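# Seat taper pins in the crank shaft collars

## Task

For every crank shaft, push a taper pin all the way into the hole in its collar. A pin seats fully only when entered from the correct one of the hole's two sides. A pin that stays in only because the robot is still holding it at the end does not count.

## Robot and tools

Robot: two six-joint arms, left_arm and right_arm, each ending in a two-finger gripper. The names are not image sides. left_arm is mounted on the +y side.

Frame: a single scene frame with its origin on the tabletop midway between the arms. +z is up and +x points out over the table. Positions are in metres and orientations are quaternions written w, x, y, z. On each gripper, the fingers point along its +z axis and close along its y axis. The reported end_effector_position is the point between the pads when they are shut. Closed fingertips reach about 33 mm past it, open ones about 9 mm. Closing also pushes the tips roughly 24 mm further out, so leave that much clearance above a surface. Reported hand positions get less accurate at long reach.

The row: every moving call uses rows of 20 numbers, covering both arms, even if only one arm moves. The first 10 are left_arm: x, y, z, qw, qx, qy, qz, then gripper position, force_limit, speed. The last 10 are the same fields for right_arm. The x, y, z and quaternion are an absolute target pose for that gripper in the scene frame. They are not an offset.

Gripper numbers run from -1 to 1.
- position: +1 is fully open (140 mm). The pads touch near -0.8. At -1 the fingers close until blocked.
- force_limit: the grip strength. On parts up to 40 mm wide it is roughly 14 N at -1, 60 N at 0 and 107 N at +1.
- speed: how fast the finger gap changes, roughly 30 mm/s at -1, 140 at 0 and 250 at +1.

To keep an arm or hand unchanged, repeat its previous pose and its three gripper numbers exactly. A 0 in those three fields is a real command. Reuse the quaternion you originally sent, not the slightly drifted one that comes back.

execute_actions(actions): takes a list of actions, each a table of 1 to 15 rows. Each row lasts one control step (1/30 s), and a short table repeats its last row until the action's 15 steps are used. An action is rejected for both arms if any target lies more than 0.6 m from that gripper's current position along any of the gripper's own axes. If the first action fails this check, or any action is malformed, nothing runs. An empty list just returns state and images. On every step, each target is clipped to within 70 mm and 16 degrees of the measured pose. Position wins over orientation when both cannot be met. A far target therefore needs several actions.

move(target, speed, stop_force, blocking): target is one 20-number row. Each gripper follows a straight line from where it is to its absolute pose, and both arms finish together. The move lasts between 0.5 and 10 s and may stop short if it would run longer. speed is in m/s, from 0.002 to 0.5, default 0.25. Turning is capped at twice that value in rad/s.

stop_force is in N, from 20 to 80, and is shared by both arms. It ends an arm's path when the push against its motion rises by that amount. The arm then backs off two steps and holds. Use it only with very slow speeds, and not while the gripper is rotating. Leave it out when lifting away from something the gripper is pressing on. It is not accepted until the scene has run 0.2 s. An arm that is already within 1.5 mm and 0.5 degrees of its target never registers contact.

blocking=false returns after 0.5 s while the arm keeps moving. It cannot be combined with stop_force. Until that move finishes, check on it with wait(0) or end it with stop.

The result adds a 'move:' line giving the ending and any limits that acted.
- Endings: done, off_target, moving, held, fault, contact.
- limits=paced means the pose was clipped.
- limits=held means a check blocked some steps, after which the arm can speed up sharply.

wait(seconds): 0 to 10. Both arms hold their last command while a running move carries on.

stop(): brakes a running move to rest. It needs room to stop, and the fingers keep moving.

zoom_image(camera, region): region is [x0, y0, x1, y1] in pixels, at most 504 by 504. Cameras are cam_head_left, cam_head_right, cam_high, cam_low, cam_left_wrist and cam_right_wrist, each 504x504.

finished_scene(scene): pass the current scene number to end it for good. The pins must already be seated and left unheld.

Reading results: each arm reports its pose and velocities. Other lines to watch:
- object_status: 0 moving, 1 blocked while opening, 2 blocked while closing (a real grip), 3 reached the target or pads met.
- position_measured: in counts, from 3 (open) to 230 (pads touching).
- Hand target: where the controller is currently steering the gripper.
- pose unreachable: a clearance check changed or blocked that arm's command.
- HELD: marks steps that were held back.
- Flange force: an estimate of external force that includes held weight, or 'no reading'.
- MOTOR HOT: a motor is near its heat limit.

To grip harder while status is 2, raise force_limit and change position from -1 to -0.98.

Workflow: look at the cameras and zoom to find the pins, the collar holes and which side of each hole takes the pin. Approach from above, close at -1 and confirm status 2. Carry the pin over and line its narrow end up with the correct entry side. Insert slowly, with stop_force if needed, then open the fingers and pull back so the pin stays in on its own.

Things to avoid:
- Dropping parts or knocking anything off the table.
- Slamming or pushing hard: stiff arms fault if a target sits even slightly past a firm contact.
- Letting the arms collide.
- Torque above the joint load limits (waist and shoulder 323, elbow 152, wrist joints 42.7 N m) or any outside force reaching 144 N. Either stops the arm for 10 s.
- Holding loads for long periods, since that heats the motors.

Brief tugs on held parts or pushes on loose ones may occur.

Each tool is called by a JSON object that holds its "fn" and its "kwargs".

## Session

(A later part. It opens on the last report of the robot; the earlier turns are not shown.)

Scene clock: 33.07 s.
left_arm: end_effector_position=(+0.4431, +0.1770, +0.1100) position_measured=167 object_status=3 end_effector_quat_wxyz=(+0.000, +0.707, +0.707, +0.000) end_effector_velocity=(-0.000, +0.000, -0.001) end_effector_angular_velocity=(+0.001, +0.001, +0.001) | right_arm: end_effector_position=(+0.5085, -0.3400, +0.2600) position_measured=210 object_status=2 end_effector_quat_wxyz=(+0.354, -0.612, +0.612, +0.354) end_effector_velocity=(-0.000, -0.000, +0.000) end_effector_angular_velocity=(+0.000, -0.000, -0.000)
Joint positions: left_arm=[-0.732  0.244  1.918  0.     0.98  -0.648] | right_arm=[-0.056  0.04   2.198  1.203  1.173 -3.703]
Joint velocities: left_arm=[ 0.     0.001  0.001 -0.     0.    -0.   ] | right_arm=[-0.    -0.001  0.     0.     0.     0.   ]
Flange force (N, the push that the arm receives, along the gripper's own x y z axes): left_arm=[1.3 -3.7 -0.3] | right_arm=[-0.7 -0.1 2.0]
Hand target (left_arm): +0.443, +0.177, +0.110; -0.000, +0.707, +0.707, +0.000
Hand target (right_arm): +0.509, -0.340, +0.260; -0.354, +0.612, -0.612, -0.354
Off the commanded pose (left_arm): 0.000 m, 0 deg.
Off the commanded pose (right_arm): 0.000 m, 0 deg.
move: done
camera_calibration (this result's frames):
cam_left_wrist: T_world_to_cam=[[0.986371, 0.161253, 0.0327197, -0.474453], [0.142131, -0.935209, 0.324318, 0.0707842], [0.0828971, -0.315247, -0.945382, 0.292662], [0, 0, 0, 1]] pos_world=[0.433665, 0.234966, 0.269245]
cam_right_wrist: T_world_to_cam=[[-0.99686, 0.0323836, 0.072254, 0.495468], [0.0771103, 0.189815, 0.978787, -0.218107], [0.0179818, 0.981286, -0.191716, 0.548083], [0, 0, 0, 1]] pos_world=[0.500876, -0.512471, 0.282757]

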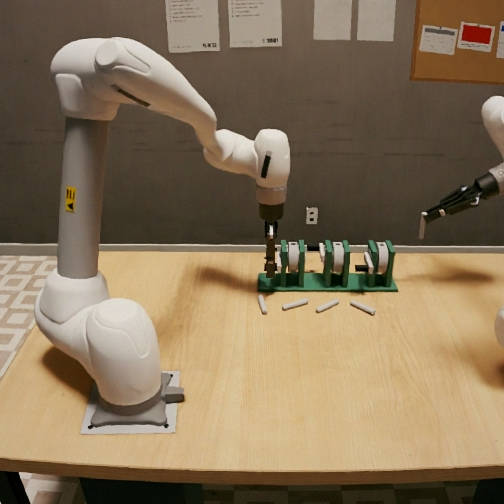

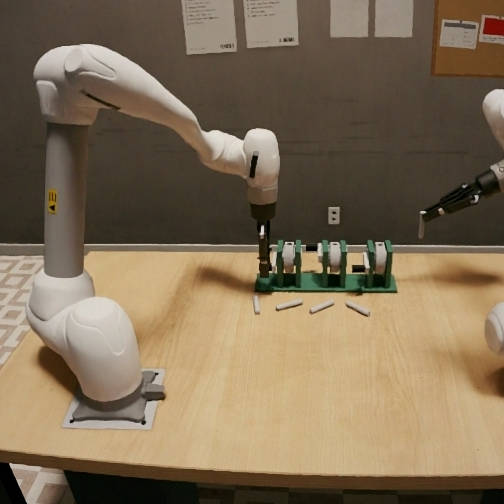

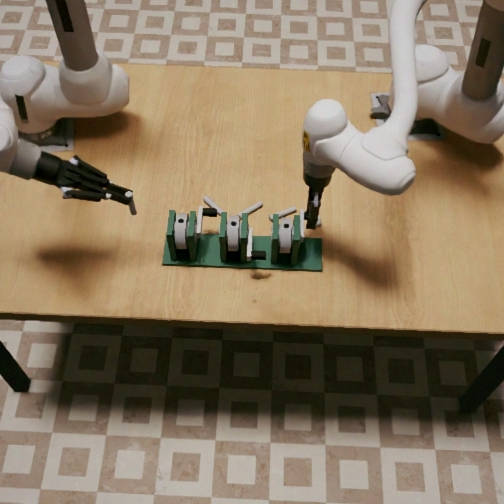

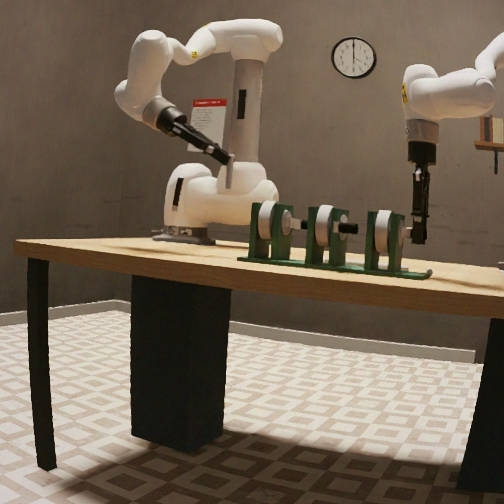

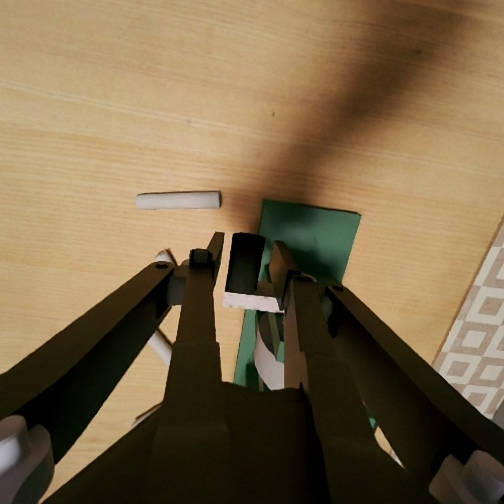

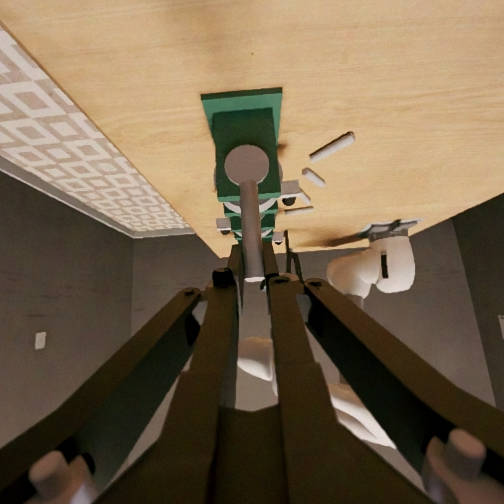

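{"fn": "execute_actions", "kwargs": {"actions": [[[0.442,0.177,0.11,0,0.7071,0.7071,0,-1,-0.8,-0.5,0.5085,-0.34,0.26,-0.3536,0.6124,-0.6124,-0.3536,-1,0.3,-0.5]],[[0.4425,0.177,0.1185,0,0.7071,0.7071,0,-1,-0.8,-0.5,0.5085,-0.34,0.26,-0.3536,0.6124,-0.6124,-0.3536,-1,0.3,-0.5]],[[0.4444,0.177,0.1281,0,0.7071,0.7071,0,-1,-0.8,-0.5,0.5085,-0.34,0.26,-0.3536,0.6124,-0.6124,-0.3536,-1,0.3,-0.5]]]}}

{"fn": "zoom_image", "kwargs": {"camera": "cam_low", "region": [340, 170, 460, 280]}}

Scene clock: 35.07 s.
left_arm: end_effector_position=(+0.4444, +0.1770, +0.1281) position_measured=196 object_status=2 end_effector_quat_wxyz=(+0.000, +0.707, +0.707, +0.000) end_effector_velocity=(+0.000, -0.000, +0.001) end_effector_angular_velocity=(-0.001, -0.001, +0.001) | right_arm: end_effector_position=(+0.5085, -0.3400, +0.2600) position_measured=210 object_status=2 end_effector_quat_wxyz=(+0.354, -0.612, +0.612, +0.354) end_effector_velocity=(-0.000, +0.000, -0.001) end_effector_angular_velocity=(+0.000, +0.002, +0.001)
Joint positions: left_arm=[-0.731  0.229  1.899  0.     1.013 -0.646] | right_arm=[-0.056  0.04   2.198  1.203  1.173 -3.703]
Joint velocities: left_arm=[ 0.    -0.001 -0.001 -0.     0.    -0.001] | right_arm=[0.    0.001 0.    0.    0.001 0.   ]
Flange force (N, the push that the arm receives, along the gripper's own x y z axes): left_arm=[6.7 -26.4 -2.7] | right_arm=[-1.0 1.2 3.2]
Flange force at the end of the 1st action (N, along the gripper's axes at the end of the call): left_arm=[1.8 -28.0 3.4] | right_arm=[-0.6 1.2 1.9]
Flange force at the end of the 2nd action (N, along the gripper's axes at the end of the call): left_arm=[5.2 -27.3 1.0] | right_arm=[0.2 0.1 2.0]
Hand target (left_arm): +0.444, +0.177, +0.128; +0.000, +0.707, +0.707, -0.000
Hand target (right_arm): +0.508, -0.340, +0.260; -0.354, +0.612, -0.612, -0.354
Off the commanded pose (left_arm): 0.000 m, 0 deg.
Off the commanded pose (right_arm): 0.000 m, 0 deg.
Step readings (end_effector_position; steps 1 to 15: 1st action; 16 to 30: 2nd action; 31 to 45: 3rd action):
0: left_arm (+0.4431, +0.1770, +0.1100) | right_arm (+0.5085, -0.3400, +0.2600)
1: left_arm (+0.4429, +0.1770, +0.1099) | right_arm (+0.5085, -0.3400, +0.2600)
2: left_arm (+0.4424, +0.1771, +0.1098) | right_arm (+0.5085, -0.3400, +0.2600)
4: left_arm (+0.4421, +0.1771, +0.1099) | right_arm (+0.5085, -0.3400, +0.2600)
8: left_arm (+0.4418, +0.1772, +0.1098) | right_arm (+0.5085, -0.3400, +0.2600)
15: left_arm (+0.4419, +0.1771, +0.1099) | right_arm (+0.5085, -0.3400, +0.2600)
16: left_arm (+0.4419, +0.1770, +0.1106) | right_arm (+0.5085, -0.3400, +0.2600)
17: left_arm (+0.4421, +0.1771, +0.1141) | right_arm (+0.5085, -0.3400, +0.2600)
19: left_arm (+0.4425, +0.1770, +0.1182) | right_arm (+0.5085, -0.3400, +0.2600)
23: left_arm (+0.4425, +0.1770, +0.1185) | right_arm (+0.5085, -0.3400, +0.2600)
30: left_arm (+0.4425, +0.1770, +0.1185) | right_arm (+0.5085, -0.3400, +0.2600)
31: left_arm (+0.4426, +0.1770, +0.1192) | right_arm (+0.5085, -0.3400, +0.2600)
32: left_arm (+0.4433, +0.1771, +0.1231) | right_arm (+0.5085, -0.3400, +0.2600)
34: left_arm (+0.4444, +0.1770, +0.1279) | right_arm (+0.5085, -0.3400, +0.2600)
38: left_arm (+0.4444, +0.1770, +0.1281) | right_arm (+0.5085, -0.3400, +0.2600)
45: end_effector_position above
camera_calibration (this result's frames):
cam_left_wrist: T_world_to_cam=[[0.986386, 0.161158, 0.0327161, -0.476365], [0.142043, -0.935225, 0.324313, 0.0648057], [0.0828627, -0.31525, -0.945384, 0.309694], [0, 0, 0, 1]] pos_world=[0.435013, 0.235009, 0.287347]
cam_right_wrist: T_world_to_cam=[[-0.99686, 0.0323835, 0.072254, 0.495468], [0.0771103, 0.189815, 0.978787, -0.218106], [0.0179816, 0.981286, -0.191716, 0.548083], [0, 0, 0, 1]] pos_world=[0.500875, -0.512471, 0.282757]

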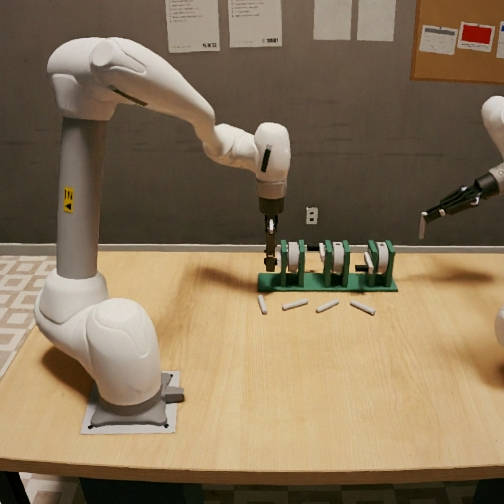

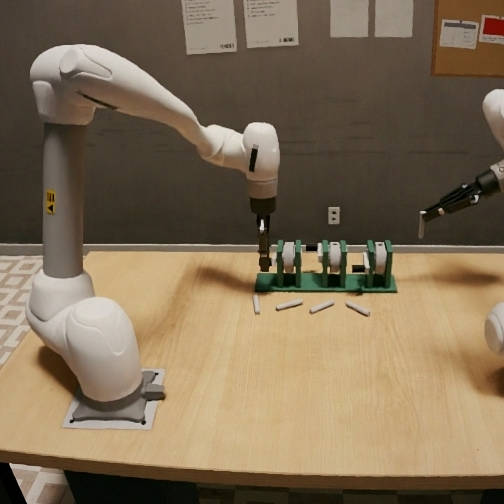

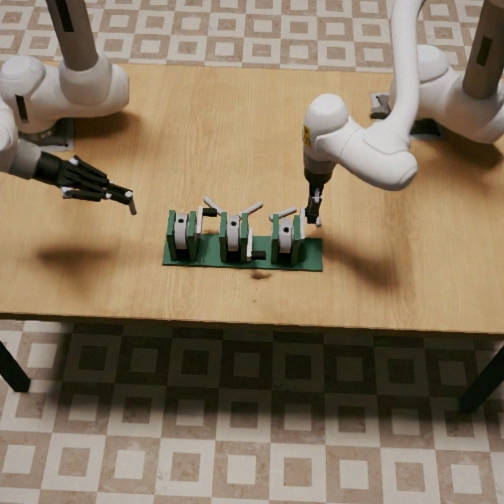

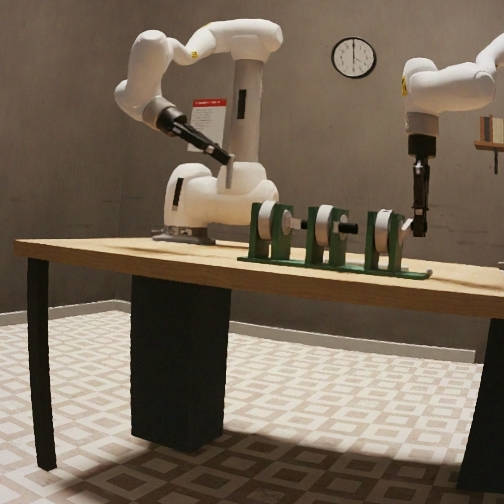

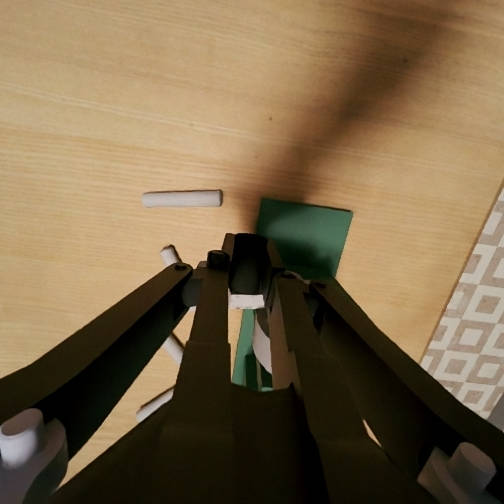

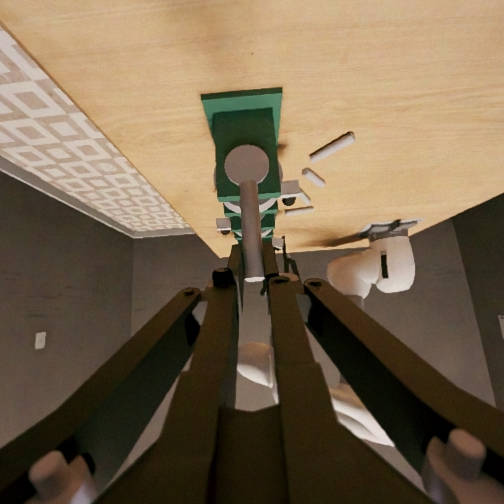

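Region (340, 170, 460, 280) of cam_low's 504x504 image, scaled by 4.200, with more detail than that image has; it fills the top 462 rows of this view, and the rest is white.

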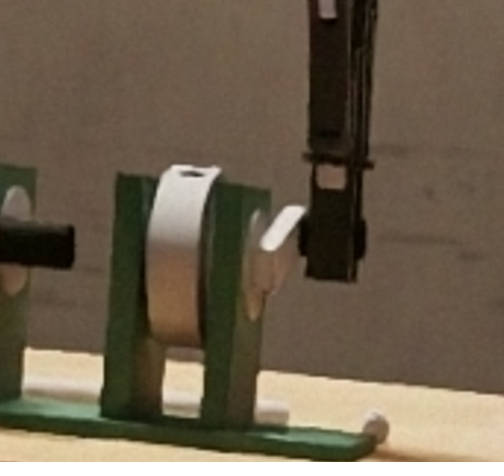

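{"fn": "execute_actions", "kwargs": {"actions": [[[0.4476,0.177,0.1396,0,0.7071,0.7071,0,-1,-0.8,-0.5,0.5085,-0.34,0.26,-0.3536,0.6124,-0.6124,-0.3536,-1,0.3,-0.5]],[[0.4574,0.177,0.155,0,0.7071,0.7071,0,-1,-0.8,-0.5,0.5085,-0.34,0.26,-0.3536,0.6124,-0.6124,-0.3536,-1,0.3,-0.5]],[[0.476,0.177,0.1706,0,0.7071,0.7071,0,-1,-0.8,-0.5,0.5085,-0.34,0.26,-0.3536,0.6124,-0.6124,-0.3536,-1,0.3,-0.5]],[[0.499,0.177,0.179,0,0.7071,0.7071,0,-1,-0.8,-0.5,0.5085,-0.34,0.26,-0.3536,0.6124,-0.6124,-0.3536,-1,0.3,-0.5]],[[0.523,0.177,0.179,0,0.7071,0.7071,0,-1,-0.8,-0.5,0.5085,-0.34,0.26,-0.3536,0.6124,-0.6124,-0.3536,-1,0.3,-0.5]],[[0.546,0.177,0.1706,0,0.7071,0.7071,0,-1,-0.8,-0.5,0.5085,-0.34,0.26,-0.3536,0.6124,-0.6124,-0.3536,-1,0.3,-0.5]],[[0.5646,0.177,0.155,0,0.7071,0.7071,0,-1,-0.8,-0.5,0.5085,-0.34,0.26,-0.3536,0.6124,-0.6124,-0.3536,-1,0.3,-0.5]]]}}

{"fn": "zoom_image", "kwargs": {"camera": "cam_head_right", "region": [240, 200, 400, 300]}}

Scene clock: 39.93 s.
left_arm: end_effector_position=(+0.5646, +0.1770, +0.1550) position_measured=196 object_status=2 end_effector_quat_wxyz=(-0.000, +0.707, +0.707, +0.000) end_effector_velocity=(+0.000, -0.000, -0.000) end_effector_angular_velocity=(+0.000, -0.000, -0.002) | right_arm: end_effector_position=(+0.5085, -0.3400, +0.2600) position_measured=210 object_status=2 end_effector_quat_wxyz=(+0.354, -0.612, +0.612, +0.354) end_effector_velocity=(+0.000, +0.000, -0.001) end_effector_angular_velocity=(-0.001, +0.001, +0.000)
Joint positions: left_arm=[-0.629  0.356  1.67   0.     1.115 -0.545] | right_arm=[-0.056  0.04   2.198  1.203  1.173 -3.703]
Joint velocities: left_arm=[-0.     0.     0.     0.001 -0.001  0.001] | right_arm=[ 0.001  0.002  0.    -0.    -0.001 -0.   ]
Flange force (N, the push that the arm receives, along the gripper's own x y z axes): left_arm=[1.8 -9.7 4.5] | right_arm=[-0.2 0.4 1.0]
Flange force at the end of the 3rd action (N, along the gripper's axes at the end of the call): left_arm=[-2.5 12.9 36.4] | right_arm=[-0.9 2.1 2.1]
Flange force at the end of the 4th action (N, along the gripper's axes at the end of the call): left_arm=[-6.8 -0.4 42.4] | right_arm=[0.0 -0.3 2.0]
Flange force at the end of the 5th action (N, along the gripper's axes at the end of the call): left_arm=[-1.9 -12.9 30.2] | right_arm=[0.2 0.2 0.9]
Flange force at the end of the 6th action (N, along the gripper's axes at the end of the call): left_arm=[3.2 -12.5 13.5] | right_arm=[-1.2 0.8 2.0]
Hand target (left_arm): +0.565, +0.177, +0.155; +0.000, +0.707, +0.707, +0.000
Hand target (right_arm): +0.508, -0.340, +0.260; -0.354, +0.612, -0.612, -0.354
Off the commanded pose (left_arm): 0.000 m, 0 deg.
Off the commanded pose (right_arm): 0.000 m, 0 deg.
Step readings (end_effector_position; steps 1 to 15: 1st action; 16 to 30: 2nd action; 31 to 45: 3rd action; 46 to 60: 4th action; 61 to 75: 5th action; 76 to 90: 6th action; 91 to 105: 7th action):
0: left_arm (+0.4444, +0.1770, +0.1281) | right_arm (+0.5085, -0.3400, +0.2600)
1: left_arm (+0.4445, +0.1770, +0.1287) | right_arm (+0.5085, -0.3400, +0.2600)
2: left_arm (+0.4457, +0.1771, +0.1329) | right_arm (+0.5085, -0.3400, +0.2600)
4: left_arm (+0.4478, +0.1768, +0.1392) | right_arm (+0.5085, -0.3400, +0.2600)
8: left_arm (+0.4477, +0.1769, +0.1395) | right_arm (+0.5085, -0.3400, +0.2600)
15: left_arm (+0.4477, +0.1770, +0.1396) | right_arm (+0.5085, -0.3400, +0.2600)
16: left_arm (+0.4480, +0.1771, +0.1401) | right_arm (+0.5085, -0.3400, +0.2600)
17: left_arm (+0.4505, +0.1773, +0.1443) | right_arm (+0.5085, -0.3400, +0.2600)
19: left_arm (+0.4570, +0.1769, +0.1544) | right_arm (+0.5085, -0.3400, +0.2600)
23: left_arm (+0.4574, +0.1771, +0.1550) | right_arm (+0.5085, -0.3400, +0.2600)
30: left_arm (+0.4574, +0.1770, +0.1550) | right_arm (+0.5085, -0.3400, +0.2600)
31: left_arm (+0.4578, +0.1771, +0.1554) | right_arm (+0.5085, -0.3400, +0.2600)
32: left_arm (+0.4612, +0.1772, +0.1584) | right_arm (+0.5085, -0.3400, +0.2600)
34: left_arm (+0.4737, +0.1769, +0.1691) | right_arm (+0.5085, -0.3400, +0.2600)
38: left_arm (+0.4758, +0.1770, +0.1704) | right_arm (+0.5085, -0.3400, +0.2600)
45: left_arm (+0.4760, +0.1770, +0.1706) | right_arm (+0.5085, -0.3400, +0.2600)
46: left_arm (+0.4765, +0.1771, +0.1708) | right_arm (+0.5085, -0.3400, +0.2600)
47: left_arm (+0.4811, +0.1773, +0.1726) | right_arm (+0.5085, -0.3400, +0.2600)
49: left_arm (+0.4962, +0.1771, +0.1783) | right_arm (+0.5085, -0.3400, +0.2600)
53: left_arm (+0.4989, +0.1771, +0.1789) | right_arm (+0.5085, -0.3400, +0.2600)
60: left_arm (+0.4990, +0.1771, +0.1790) | right_arm (+0.5085, -0.3400, +0.2600)
61: left_arm (+0.4996, +0.1771, +0.1790) | right_arm (+0.5085, -0.3400, +0.2600)
62: left_arm (+0.5044, +0.1771, +0.1792) | right_arm (+0.5085, -0.3400, +0.2600)
64: left_arm (+0.5200, +0.1771, +0.1793) | right_arm (+0.5085, -0.3400, +0.2600)
68: left_arm (+0.5229, +0.1770, +0.1789) | right_arm (+0.5085, -0.3400, +0.2600)
75: left_arm (+0.5230, +0.1770, +0.1790) | right_arm (+0.5085, -0.3400, +0.2600)
76: left_arm (+0.5235, +0.1770, +0.1788) | right_arm (+0.5085, -0.3400, +0.2600)
77: left_arm (+0.5276, +0.1770, +0.1776) | right_arm (+0.5085, -0.3400, +0.2600)
79: left_arm (+0.5424, +0.1771, +0.1723) | right_arm (+0.5085, -0.3400, +0.2600)
83: left_arm (+0.5459, +0.1770, +0.1706) | right_arm (+0.5085, -0.3400, +0.2600)
90: left_arm (+0.5460, +0.1770, +0.1706) | right_arm (+0.5085, -0.3400, +0.2600)
91: left_arm (+0.5464, +0.1770, +0.1703) | right_arm (+0.5085, -0.3400, +0.2600)
92: left_arm (+0.5501, +0.1768, +0.1678) | right_arm (+0.5085, -0.3400, +0.2600)
94: left_arm (+0.5619, +0.1771, +0.1576) | right_arm (+0.5085, -0.3400, +0.2600)
98: left_arm (+0.5646, +0.1770, +0.1550) | right_arm (+0.5085, -0.3400, +0.2600)
105: end_effector_position above
camera_calibration (this result's frames):
cam_left_wrist: T_world_to_cam=[[0.986389, 0.16114, 0.0327238, -0.595817], [0.142039, -0.935288, 0.324132, 0.0390814], [0.0828367, -0.315072, -0.945446, 0.325153], [0, 0, 0, 1]] pos_world=[0.555221, 0.235009, 0.314245]
cam_right_wrist: T_world_to_cam=[[-0.99686, 0.0323835, 0.072254, 0.495468], [0.0771103, 0.189815, 0.978787, -0.218106], [0.0179817, 0.981286, -0.191716, 0.548083], [0, 0, 0, 1]] pos_world=[0.500875, -0.512471, 0.282756]

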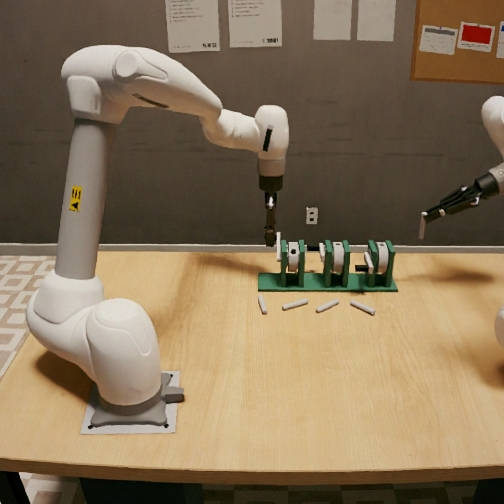

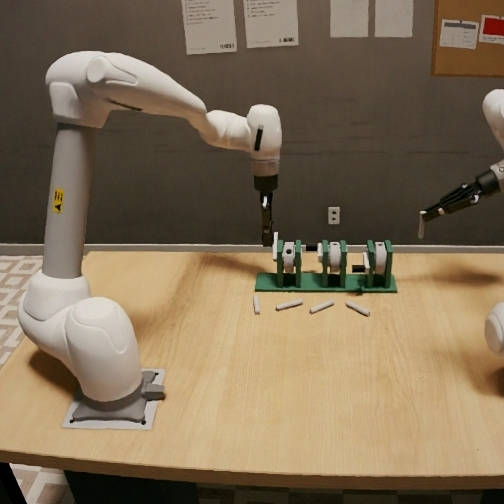

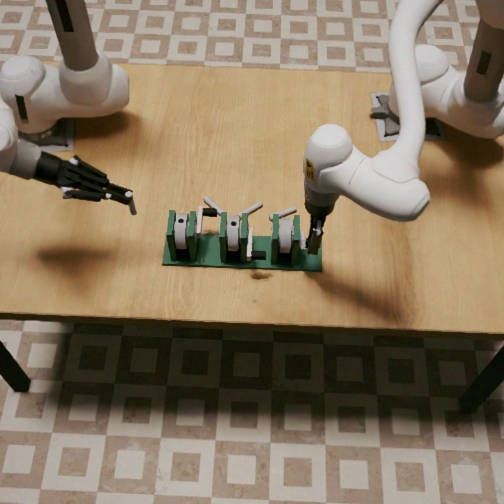

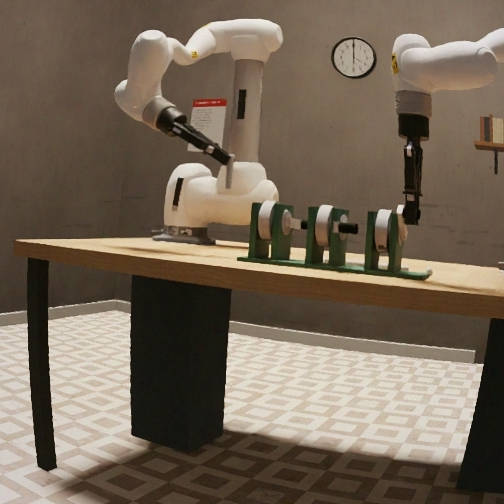

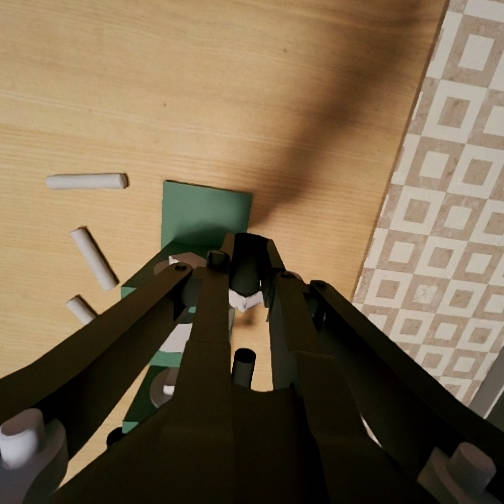

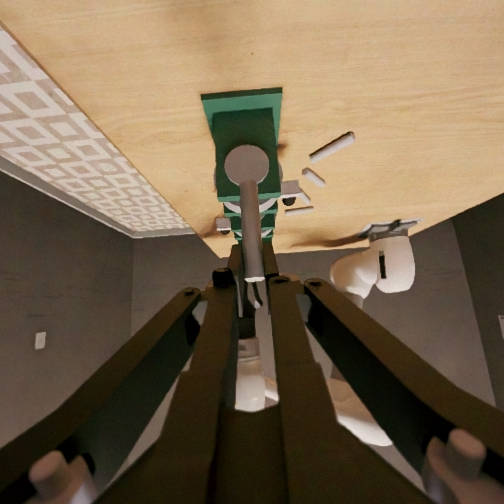

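Region (240, 200, 400, 300) of cam_head_right's 504x504 image, scaled by 3.150, with more detail than that image has; it fills the top 315 rows of this view, and the rest is white.

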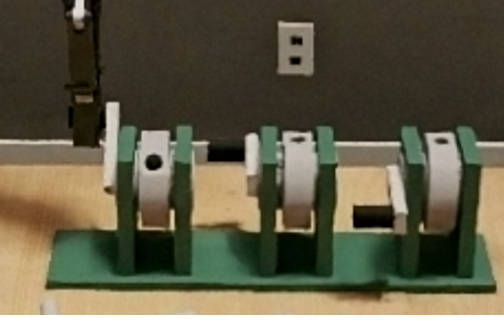

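{"fn": "execute_actions", "kwargs": {"actions": [[[0.5744,0.177,0.139,0,0.7071,0.7071,0,-1,-0.8,-0.5,0.5085,-0.34,0.26,-0.3536,0.6124,-0.6124,-0.3536,-1,0.3,-0.5]],[[0.5795,0.177,0.124,0,0.7071,0.7071,0,-1,-0.8,-0.5,0.5085,-0.34,0.26,-0.3536,0.6124,-0.6124,-0.3536,-1,0.3,-0.5]],[[0.581,0.177,0.1095,0,0.7071,0.7071,0,-1,-0.8,-0.5,0.5085,-0.34,0.26,-0.3536,0.6124,-0.6124,-0.3536,-1,0.3,-0.5]],[[0.581,0.177,0.1095,0,0.7071,0.7071,0,-0.3,-0.8,0,0.5085,-0.34,0.26,-0.3536,0.6124,-0.6124,-0.3536,-1,0.3,-0.5]]]}}

{"fn": "move", "kwargs": {"target": [0.581,0.177,0.2,0,0.7071,0.7071,0,-0.3,-0.8,0,0.5085,-0.34,0.26,-0.3536,0.6124,-0.6124,-0.3536,-1,0.3,-0.5]}}

{"fn": "move", "kwargs": {"target": [0.58,0.031,0.195,0,0.7071,0.7071,0,-0.3,-0.8,0,0.5085,-0.34,0.26,-0.3536,0.6124,-0.6124,-0.3536,-1,0.3,-0.5]}}

{"fn": "zoom_image", "kwargs": {"camera": "cam_high", "region": [160, 190, 330, 280]}}

{"fn": "zoom_image", "kwargs": {"camera": "cam_head_right", "region": [260, 200, 360, 280]}}

Scene clock: 43.17 s.
left_arm: end_effector_position=(+0.5809, +0.1770, +0.1094) position_measured=167 object_status=3 end_effector_quat_wxyz=(-0.000, +0.707, +0.707, -0.000) end_effector_velocity=(-0.000, -0.000, -0.000) end_effector_angular_velocity=(+0.000, +0.001, +0.000) | right_arm: end_effector_position=(+0.5085, -0.3400, +0.2600) position_measured=210 object_status=2 end_effector_quat_wxyz=(+0.354, -0.612, +0.612, +0.354) end_effector_velocity=(+0.000, -0.000, -0.000) end_effector_angular_velocity=(-0.000, -0.000, -0.001)
Joint positions: left_arm=[-0.618  0.412  1.681  0.     1.049 -0.533] | right_arm=[-0.056  0.04   2.198  1.203  1.173 -3.703]
Joint velocities: left_arm=[-0.     0.001 -0.    -0.     0.    -0.   ] | right_arm=[-0.     0.    -0.     0.    -0.001  0.   ]
Flange force (N, the push that the arm receives, along the gripper's own x y z axes): left_arm=[1.1 -4.6 -0.1] | right_arm=[0.2 0.5 2.3]
Flange force at the end of the 1st action (N, along the gripper's axes at the end of the call): left_arm=[7.7 2.1 -4.6] | right_arm=[-0.2 0.8 2.1]
Flange force at the end of the 2nd action (N, along the gripper's axes at the end of the call): left_arm=[4.9 1.8 -2.9] | right_arm=[-0.6 2.0 1.4]
Flange force at the end of the 3rd action (N, along the gripper's axes at the end of the call): left_arm=[4.9 6.0 -1.5] | right_arm=[0.0 1.6 1.0]
Hand target (left_arm): +0.581, +0.177, +0.109; +0.000, +0.707, +0.707, +0.000
Hand target (right_arm): +0.508, -0.340, +0.260; -0.354, +0.612, -0.612, -0.354
Off the commanded pose (left_arm): 0.000 m, 0 deg.
Off the commanded pose (right_arm): 0.000 m, 0 deg.
Step readings (end_effector_position; steps 1 to 15: 1st action; 16 to 30: 2nd action; 31 to 45: 3rd action; 46 to 60: 4th action):
0: left_arm (+0.5646, +0.1770, +0.1550) | right_arm (+0.5085, -0.3400, +0.2600)
1: left_arm (+0.5649, +0.1770, +0.1545) | right_arm (+0.5085, -0.3400, +0.2600)
2: left_arm (+0.5675, +0.1769, +0.1509) | right_arm (+0.5085, -0.3400, +0.2600)
4: left_arm (+0.5736, +0.1770, +0.1403) | right_arm (+0.5085, -0.3400, +0.2600)
8: left_arm (+0.5744, +0.1770, +0.1391) | right_arm (+0.5085, -0.3400, +0.2600)
15: left_arm (+0.5744, +0.1770, +0.1391) | right_arm (+0.5085, -0.3400, +0.2600)
16: left_arm (+0.5747, +0.1769, +0.1385) | right_arm (+0.5085, -0.3400, +0.2600)
17: left_arm (+0.5765, +0.1769, +0.1341) | right_arm (+0.5085, -0.3400, +0.2600)
19: left_arm (+0.5792, +0.1770, +0.1246) | right_arm (+0.5085, -0.3400, +0.2600)
23: left_arm (+0.5795, +0.1770, +0.1240) | right_arm (+0.5085, -0.3400, +0.2600)
30: left_arm (+0.5795, +0.1770, +0.1240) | right_arm (+0.5085, -0.3400, +0.2600)
31: left_arm (+0.5797, +0.1770, +0.1233) | right_arm (+0.5085, -0.3400, +0.2600)
32: left_arm (+0.5804, +0.1769, +0.1182) | right_arm (+0.5085, -0.3400, +0.2600)
34: left_arm (+0.5808, +0.1771, +0.1099) | right_arm (+0.5085, -0.3400, +0.2600)
38: left_arm (+0.5810, +0.1770, +0.1095) | right_arm (+0.5085, -0.3400, +0.2600)
45: left_arm (+0.5810, +0.1770, +0.1095) | right_arm (+0.5085, -0.3400, +0.2600)
46: left_arm (+0.5810, +0.1770, +0.1095) | right_arm (+0.5085, -0.3400, +0.2600)
47: left_arm (+0.5810, +0.1770, +0.1094) | right_arm (+0.5085, -0.3400, +0.2600)
49: left_arm (+0.5809, +0.1770, +0.1094) | right_arm (+0.5085, -0.3400, +0.2600)
53: left_arm (+0.5809, +0.1770, +0.1094) | right_arm (+0.5085, -0.3400, +0.2600)
60: end_effector_position above
camera_calibration (this result's frames):
cam_left_wrist: T_world_to_cam=[[0.986385, 0.161206, 0.0325283, -0.610412], [0.142155, -0.935239, 0.324221, 0.051448], [0.082688, -0.315182, -0.945422, 0.280794], [0, 0, 0, 1]] pos_world=[0.571569, 0.23502, 0.268644]
cam_right_wrist: T_world_to_cam=[[-0.99686, 0.0323835, 0.072254, 0.495468], [0.0771102, 0.189815, 0.978787, -0.218106], [0.0179817, 0.981286, -0.191716, 0.548083], [0, 0, 0, 1]] pos_world=[0.500875, -0.512471, 0.282756]

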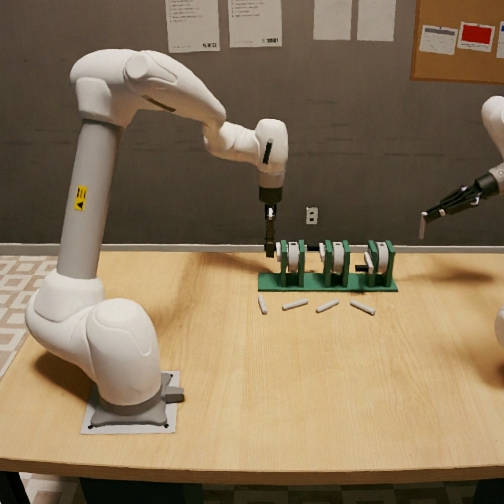

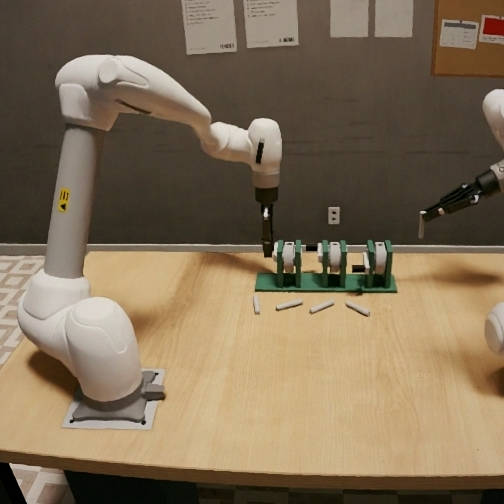

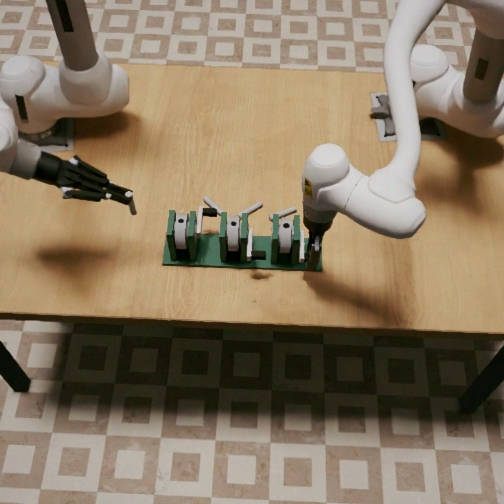

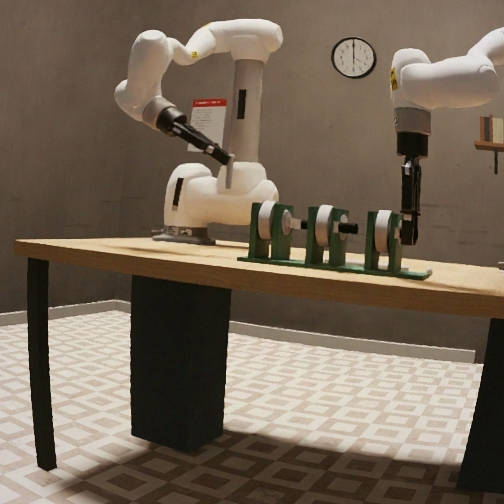

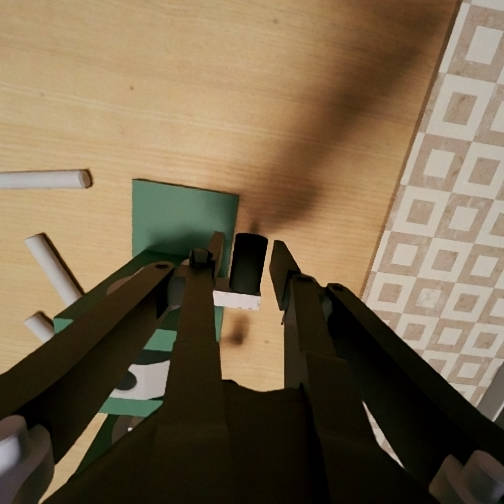

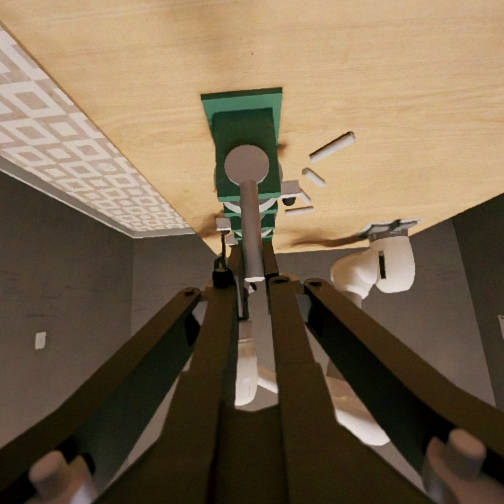

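Scene clock: 43.90 s.
left_arm: end_effector_position=(+0.5809, +0.1770, +0.1999) position_measured=167 object_status=3 end_effector_quat_wxyz=(-0.000, +0.707, +0.707, -0.000) end_effector_velocity=(+0.000, +0.000, -0.000) end_effector_angular_velocity=(+0.001, +0.000, +0.001) | right_arm: end_effector_position=(+0.5085, -0.3400, +0.2600) position_measured=210 object_status=2 end_effector_quat_wxyz=(+0.354, -0.612, +0.612, +0.354) end_effector_velocity=(+0.000, -0.000, -0.000) end_effector_angular_velocity=(-0.000, -0.000, -0.001)
Joint positions: left_arm=[-0.618  0.348  1.594 -0.     1.2   -0.533] | right_arm=[-0.056  0.04   2.198  1.203  1.173 -3.703]
Joint velocities: left_arm=[ 0.001  0.    -0.     0.     0.    -0.001] | right_arm=[-0.001  0.     0.     0.    -0.001 -0.   ]
Flange force (N, the push that the arm receives, along the gripper's own x y z axes): left_arm=[2.4 -4.3 0.1] | right_arm=[0.4 0.9 2.0]
Hand target (left_arm): +0.581, +0.177, +0.200; +0.000, +0.707, +0.707, -0.000
Hand target (right_arm): +0.508, -0.340, +0.260; -0.354, +0.612, -0.612, -0.354
Off the commanded pose (left_arm): 0.000 m, 0 deg.
Off the commanded pose (right_arm): 0.000 m, 0 deg.
move: done
camera_calibration (this result's frames):
cam_left_wrist: T_world_to_cam=[[0.986413, 0.161037, 0.0325129, -0.613286], [0.141995, -0.935242, 0.324284, 0.0222016], [0.0826291, -0.315261, -0.945401, 0.366413], [0, 0, 0, 1]] pos_world=[0.571524, 0.235041, 0.359147]
cam_right_wrist: T_world_to_cam=[[-0.99686, 0.0323836, 0.0722539, 0.495468], [0.0771102, 0.189815, 0.978787, -0.218106], [0.0179818, 0.981286, -0.191716, 0.548083], [0, 0, 0, 1]] pos_world=[0.500876, -0.512471, 0.282756]

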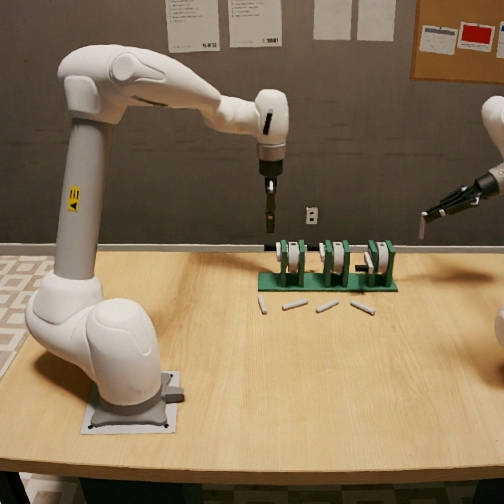

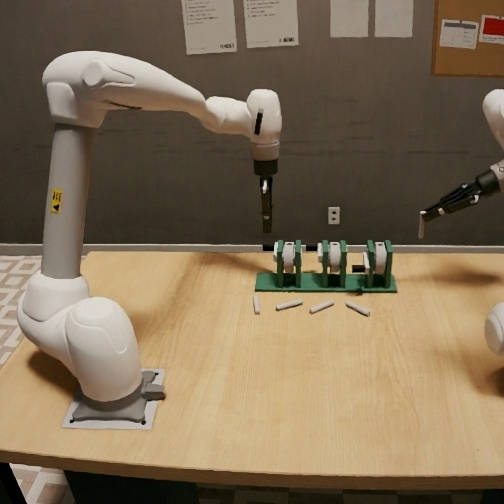

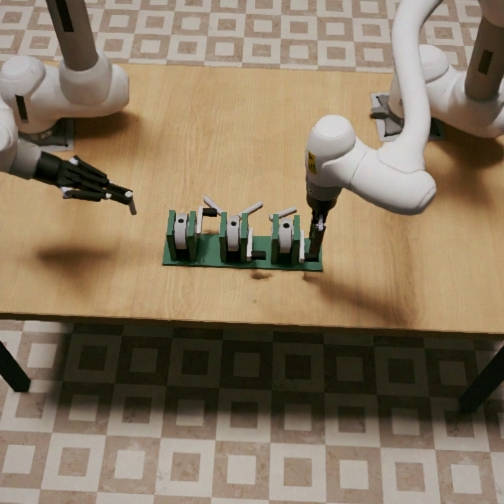

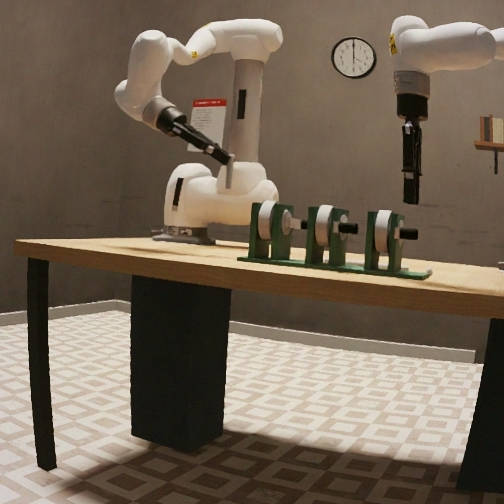

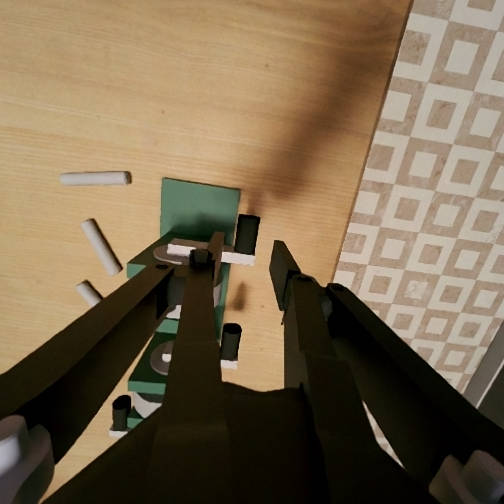

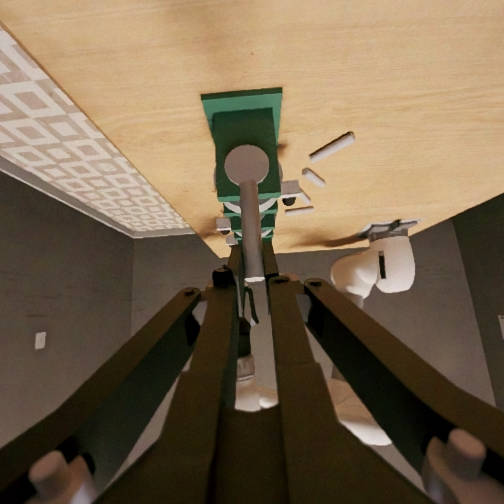

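Scene clock: 44.87 s.
left_arm: end_effector_position=(+0.5797, +0.0309, +0.1951) position_measured=167 object_status=3 end_effector_quat_wxyz=(-0.000, +0.707, +0.707, -0.000) end_effector_velocity=(+0.000, -0.001, -0.000) end_effector_angular_velocity=(-0.000, -0.001, -0.002) | right_arm: end_effector_position=(+0.5085, -0.3400, +0.2600) position_measured=210 object_status=2 end_effector_quat_wxyz=(+0.354, -0.612, +0.612, +0.354) end_effector_velocity=(-0.001, +0.000, +0.001) end_effector_angular_velocity=(+0.001, -0.001, +0.001)
Joint positions: left_arm=[-0.774  0.469  1.425 -0.001  1.247 -0.689] | right_arm=[-0.056  0.04   2.198  1.203  1.173 -3.703]
Joint velocities: left_arm=[-0.001  0.001 -0.001  0.    -0.001  0.   ] | right_arm=[ 0.    -0.002  0.     0.     0.001 -0.   ]
Flange force (N, the push that the arm receives, along the gripper's own x y z axes): left_arm=[2.3 -6.2 -0.7] | right_arm=[-1.9 2.4 1.5]
Hand target (left_arm): +0.580, +0.031, +0.195; -0.000, +0.707, +0.707, -0.000
Hand target (right_arm): +0.508, -0.340, +0.260; -0.354, +0.612, -0.612, -0.354
Off the commanded pose (left_arm): 0.000 m, 0 deg.
Off the commanded pose (right_arm): 0.000 m, 0 deg.
move: done
camera_calibration (this result's frames):
cam_left_wrist: T_world_to_cam=[[0.986382, 0.161314, 0.0320531, -0.588371], [0.142369, -0.935051, 0.32467, -0.113019], [0.082345, -0.315685, -0.945284, 0.316033], [0, 0, 0, 1]] pos_world=[0.570425, 0.089001, 0.354293]
cam_right_wrist: T_world_to_cam=[[-0.99686, 0.0323835, 0.0722541, 0.495468], [0.0771104, 0.189815, 0.978787, -0.218107], [0.0179817, 0.981286, -0.191716, 0.548083], [0, 0, 0, 1]] pos_world=[0.500875, -0.512471, 0.282756]

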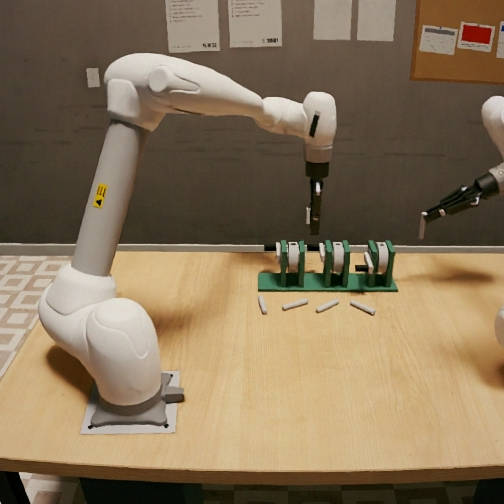

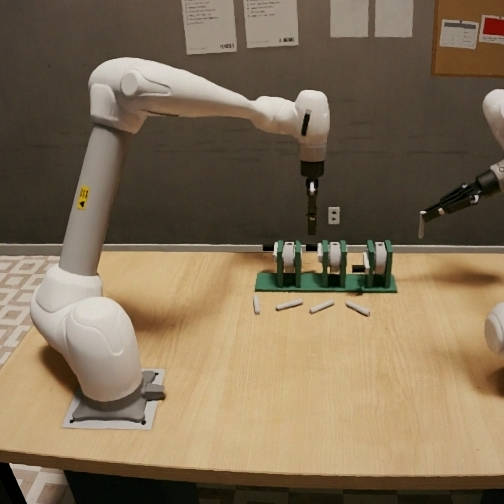

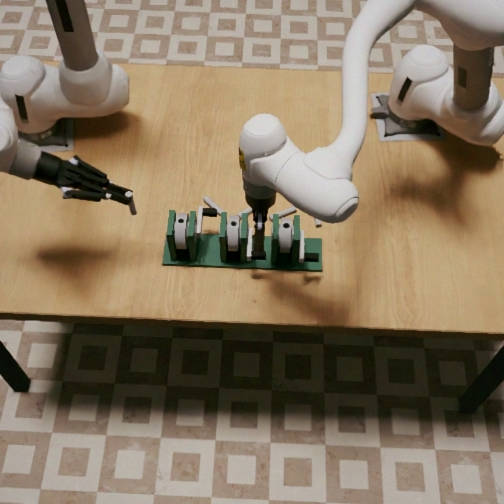

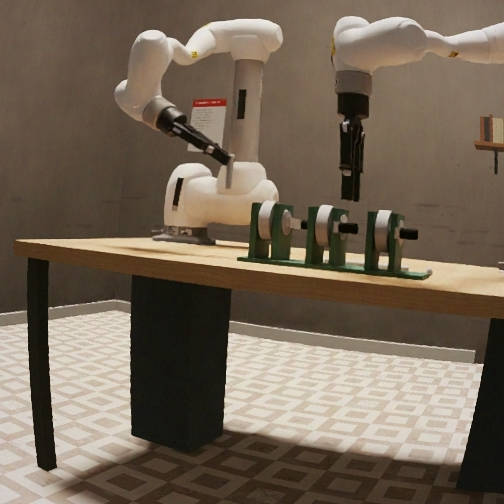

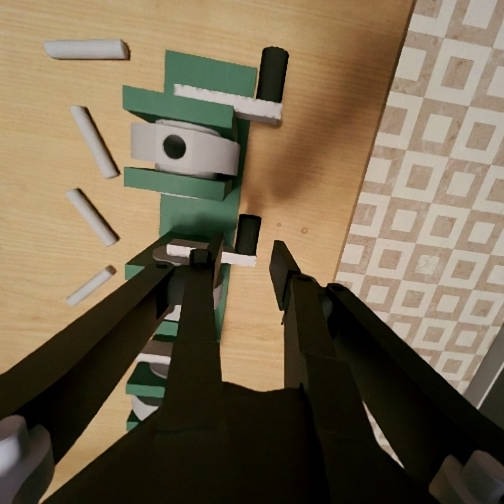

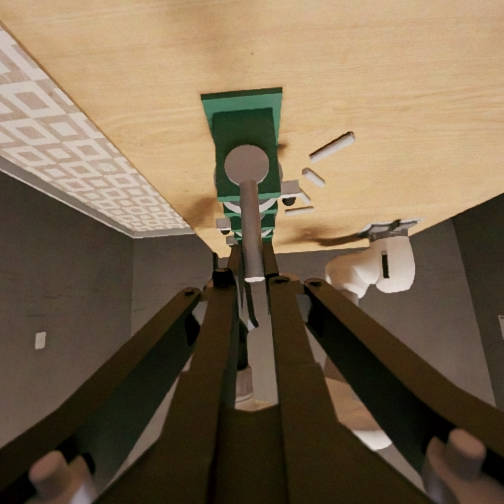

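Region (160, 190, 330, 280) of cam_high's 504x504 image, scaled by 2.965, with more detail than that image has; it fills the top 267 rows of this view, and the rest is white.

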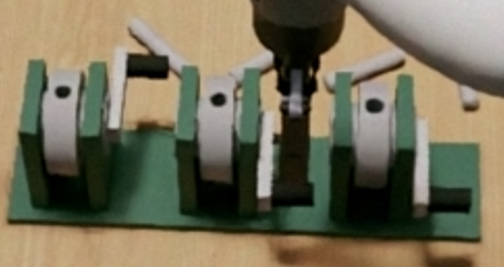

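Region (260, 200, 360, 280) of cam_head_right's 504x504 image, scaled by 5.040, with more detail than that image has; it fills the top 403 rows of this view, and the rest is white.

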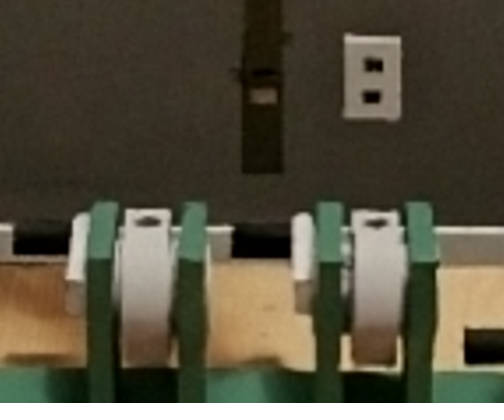

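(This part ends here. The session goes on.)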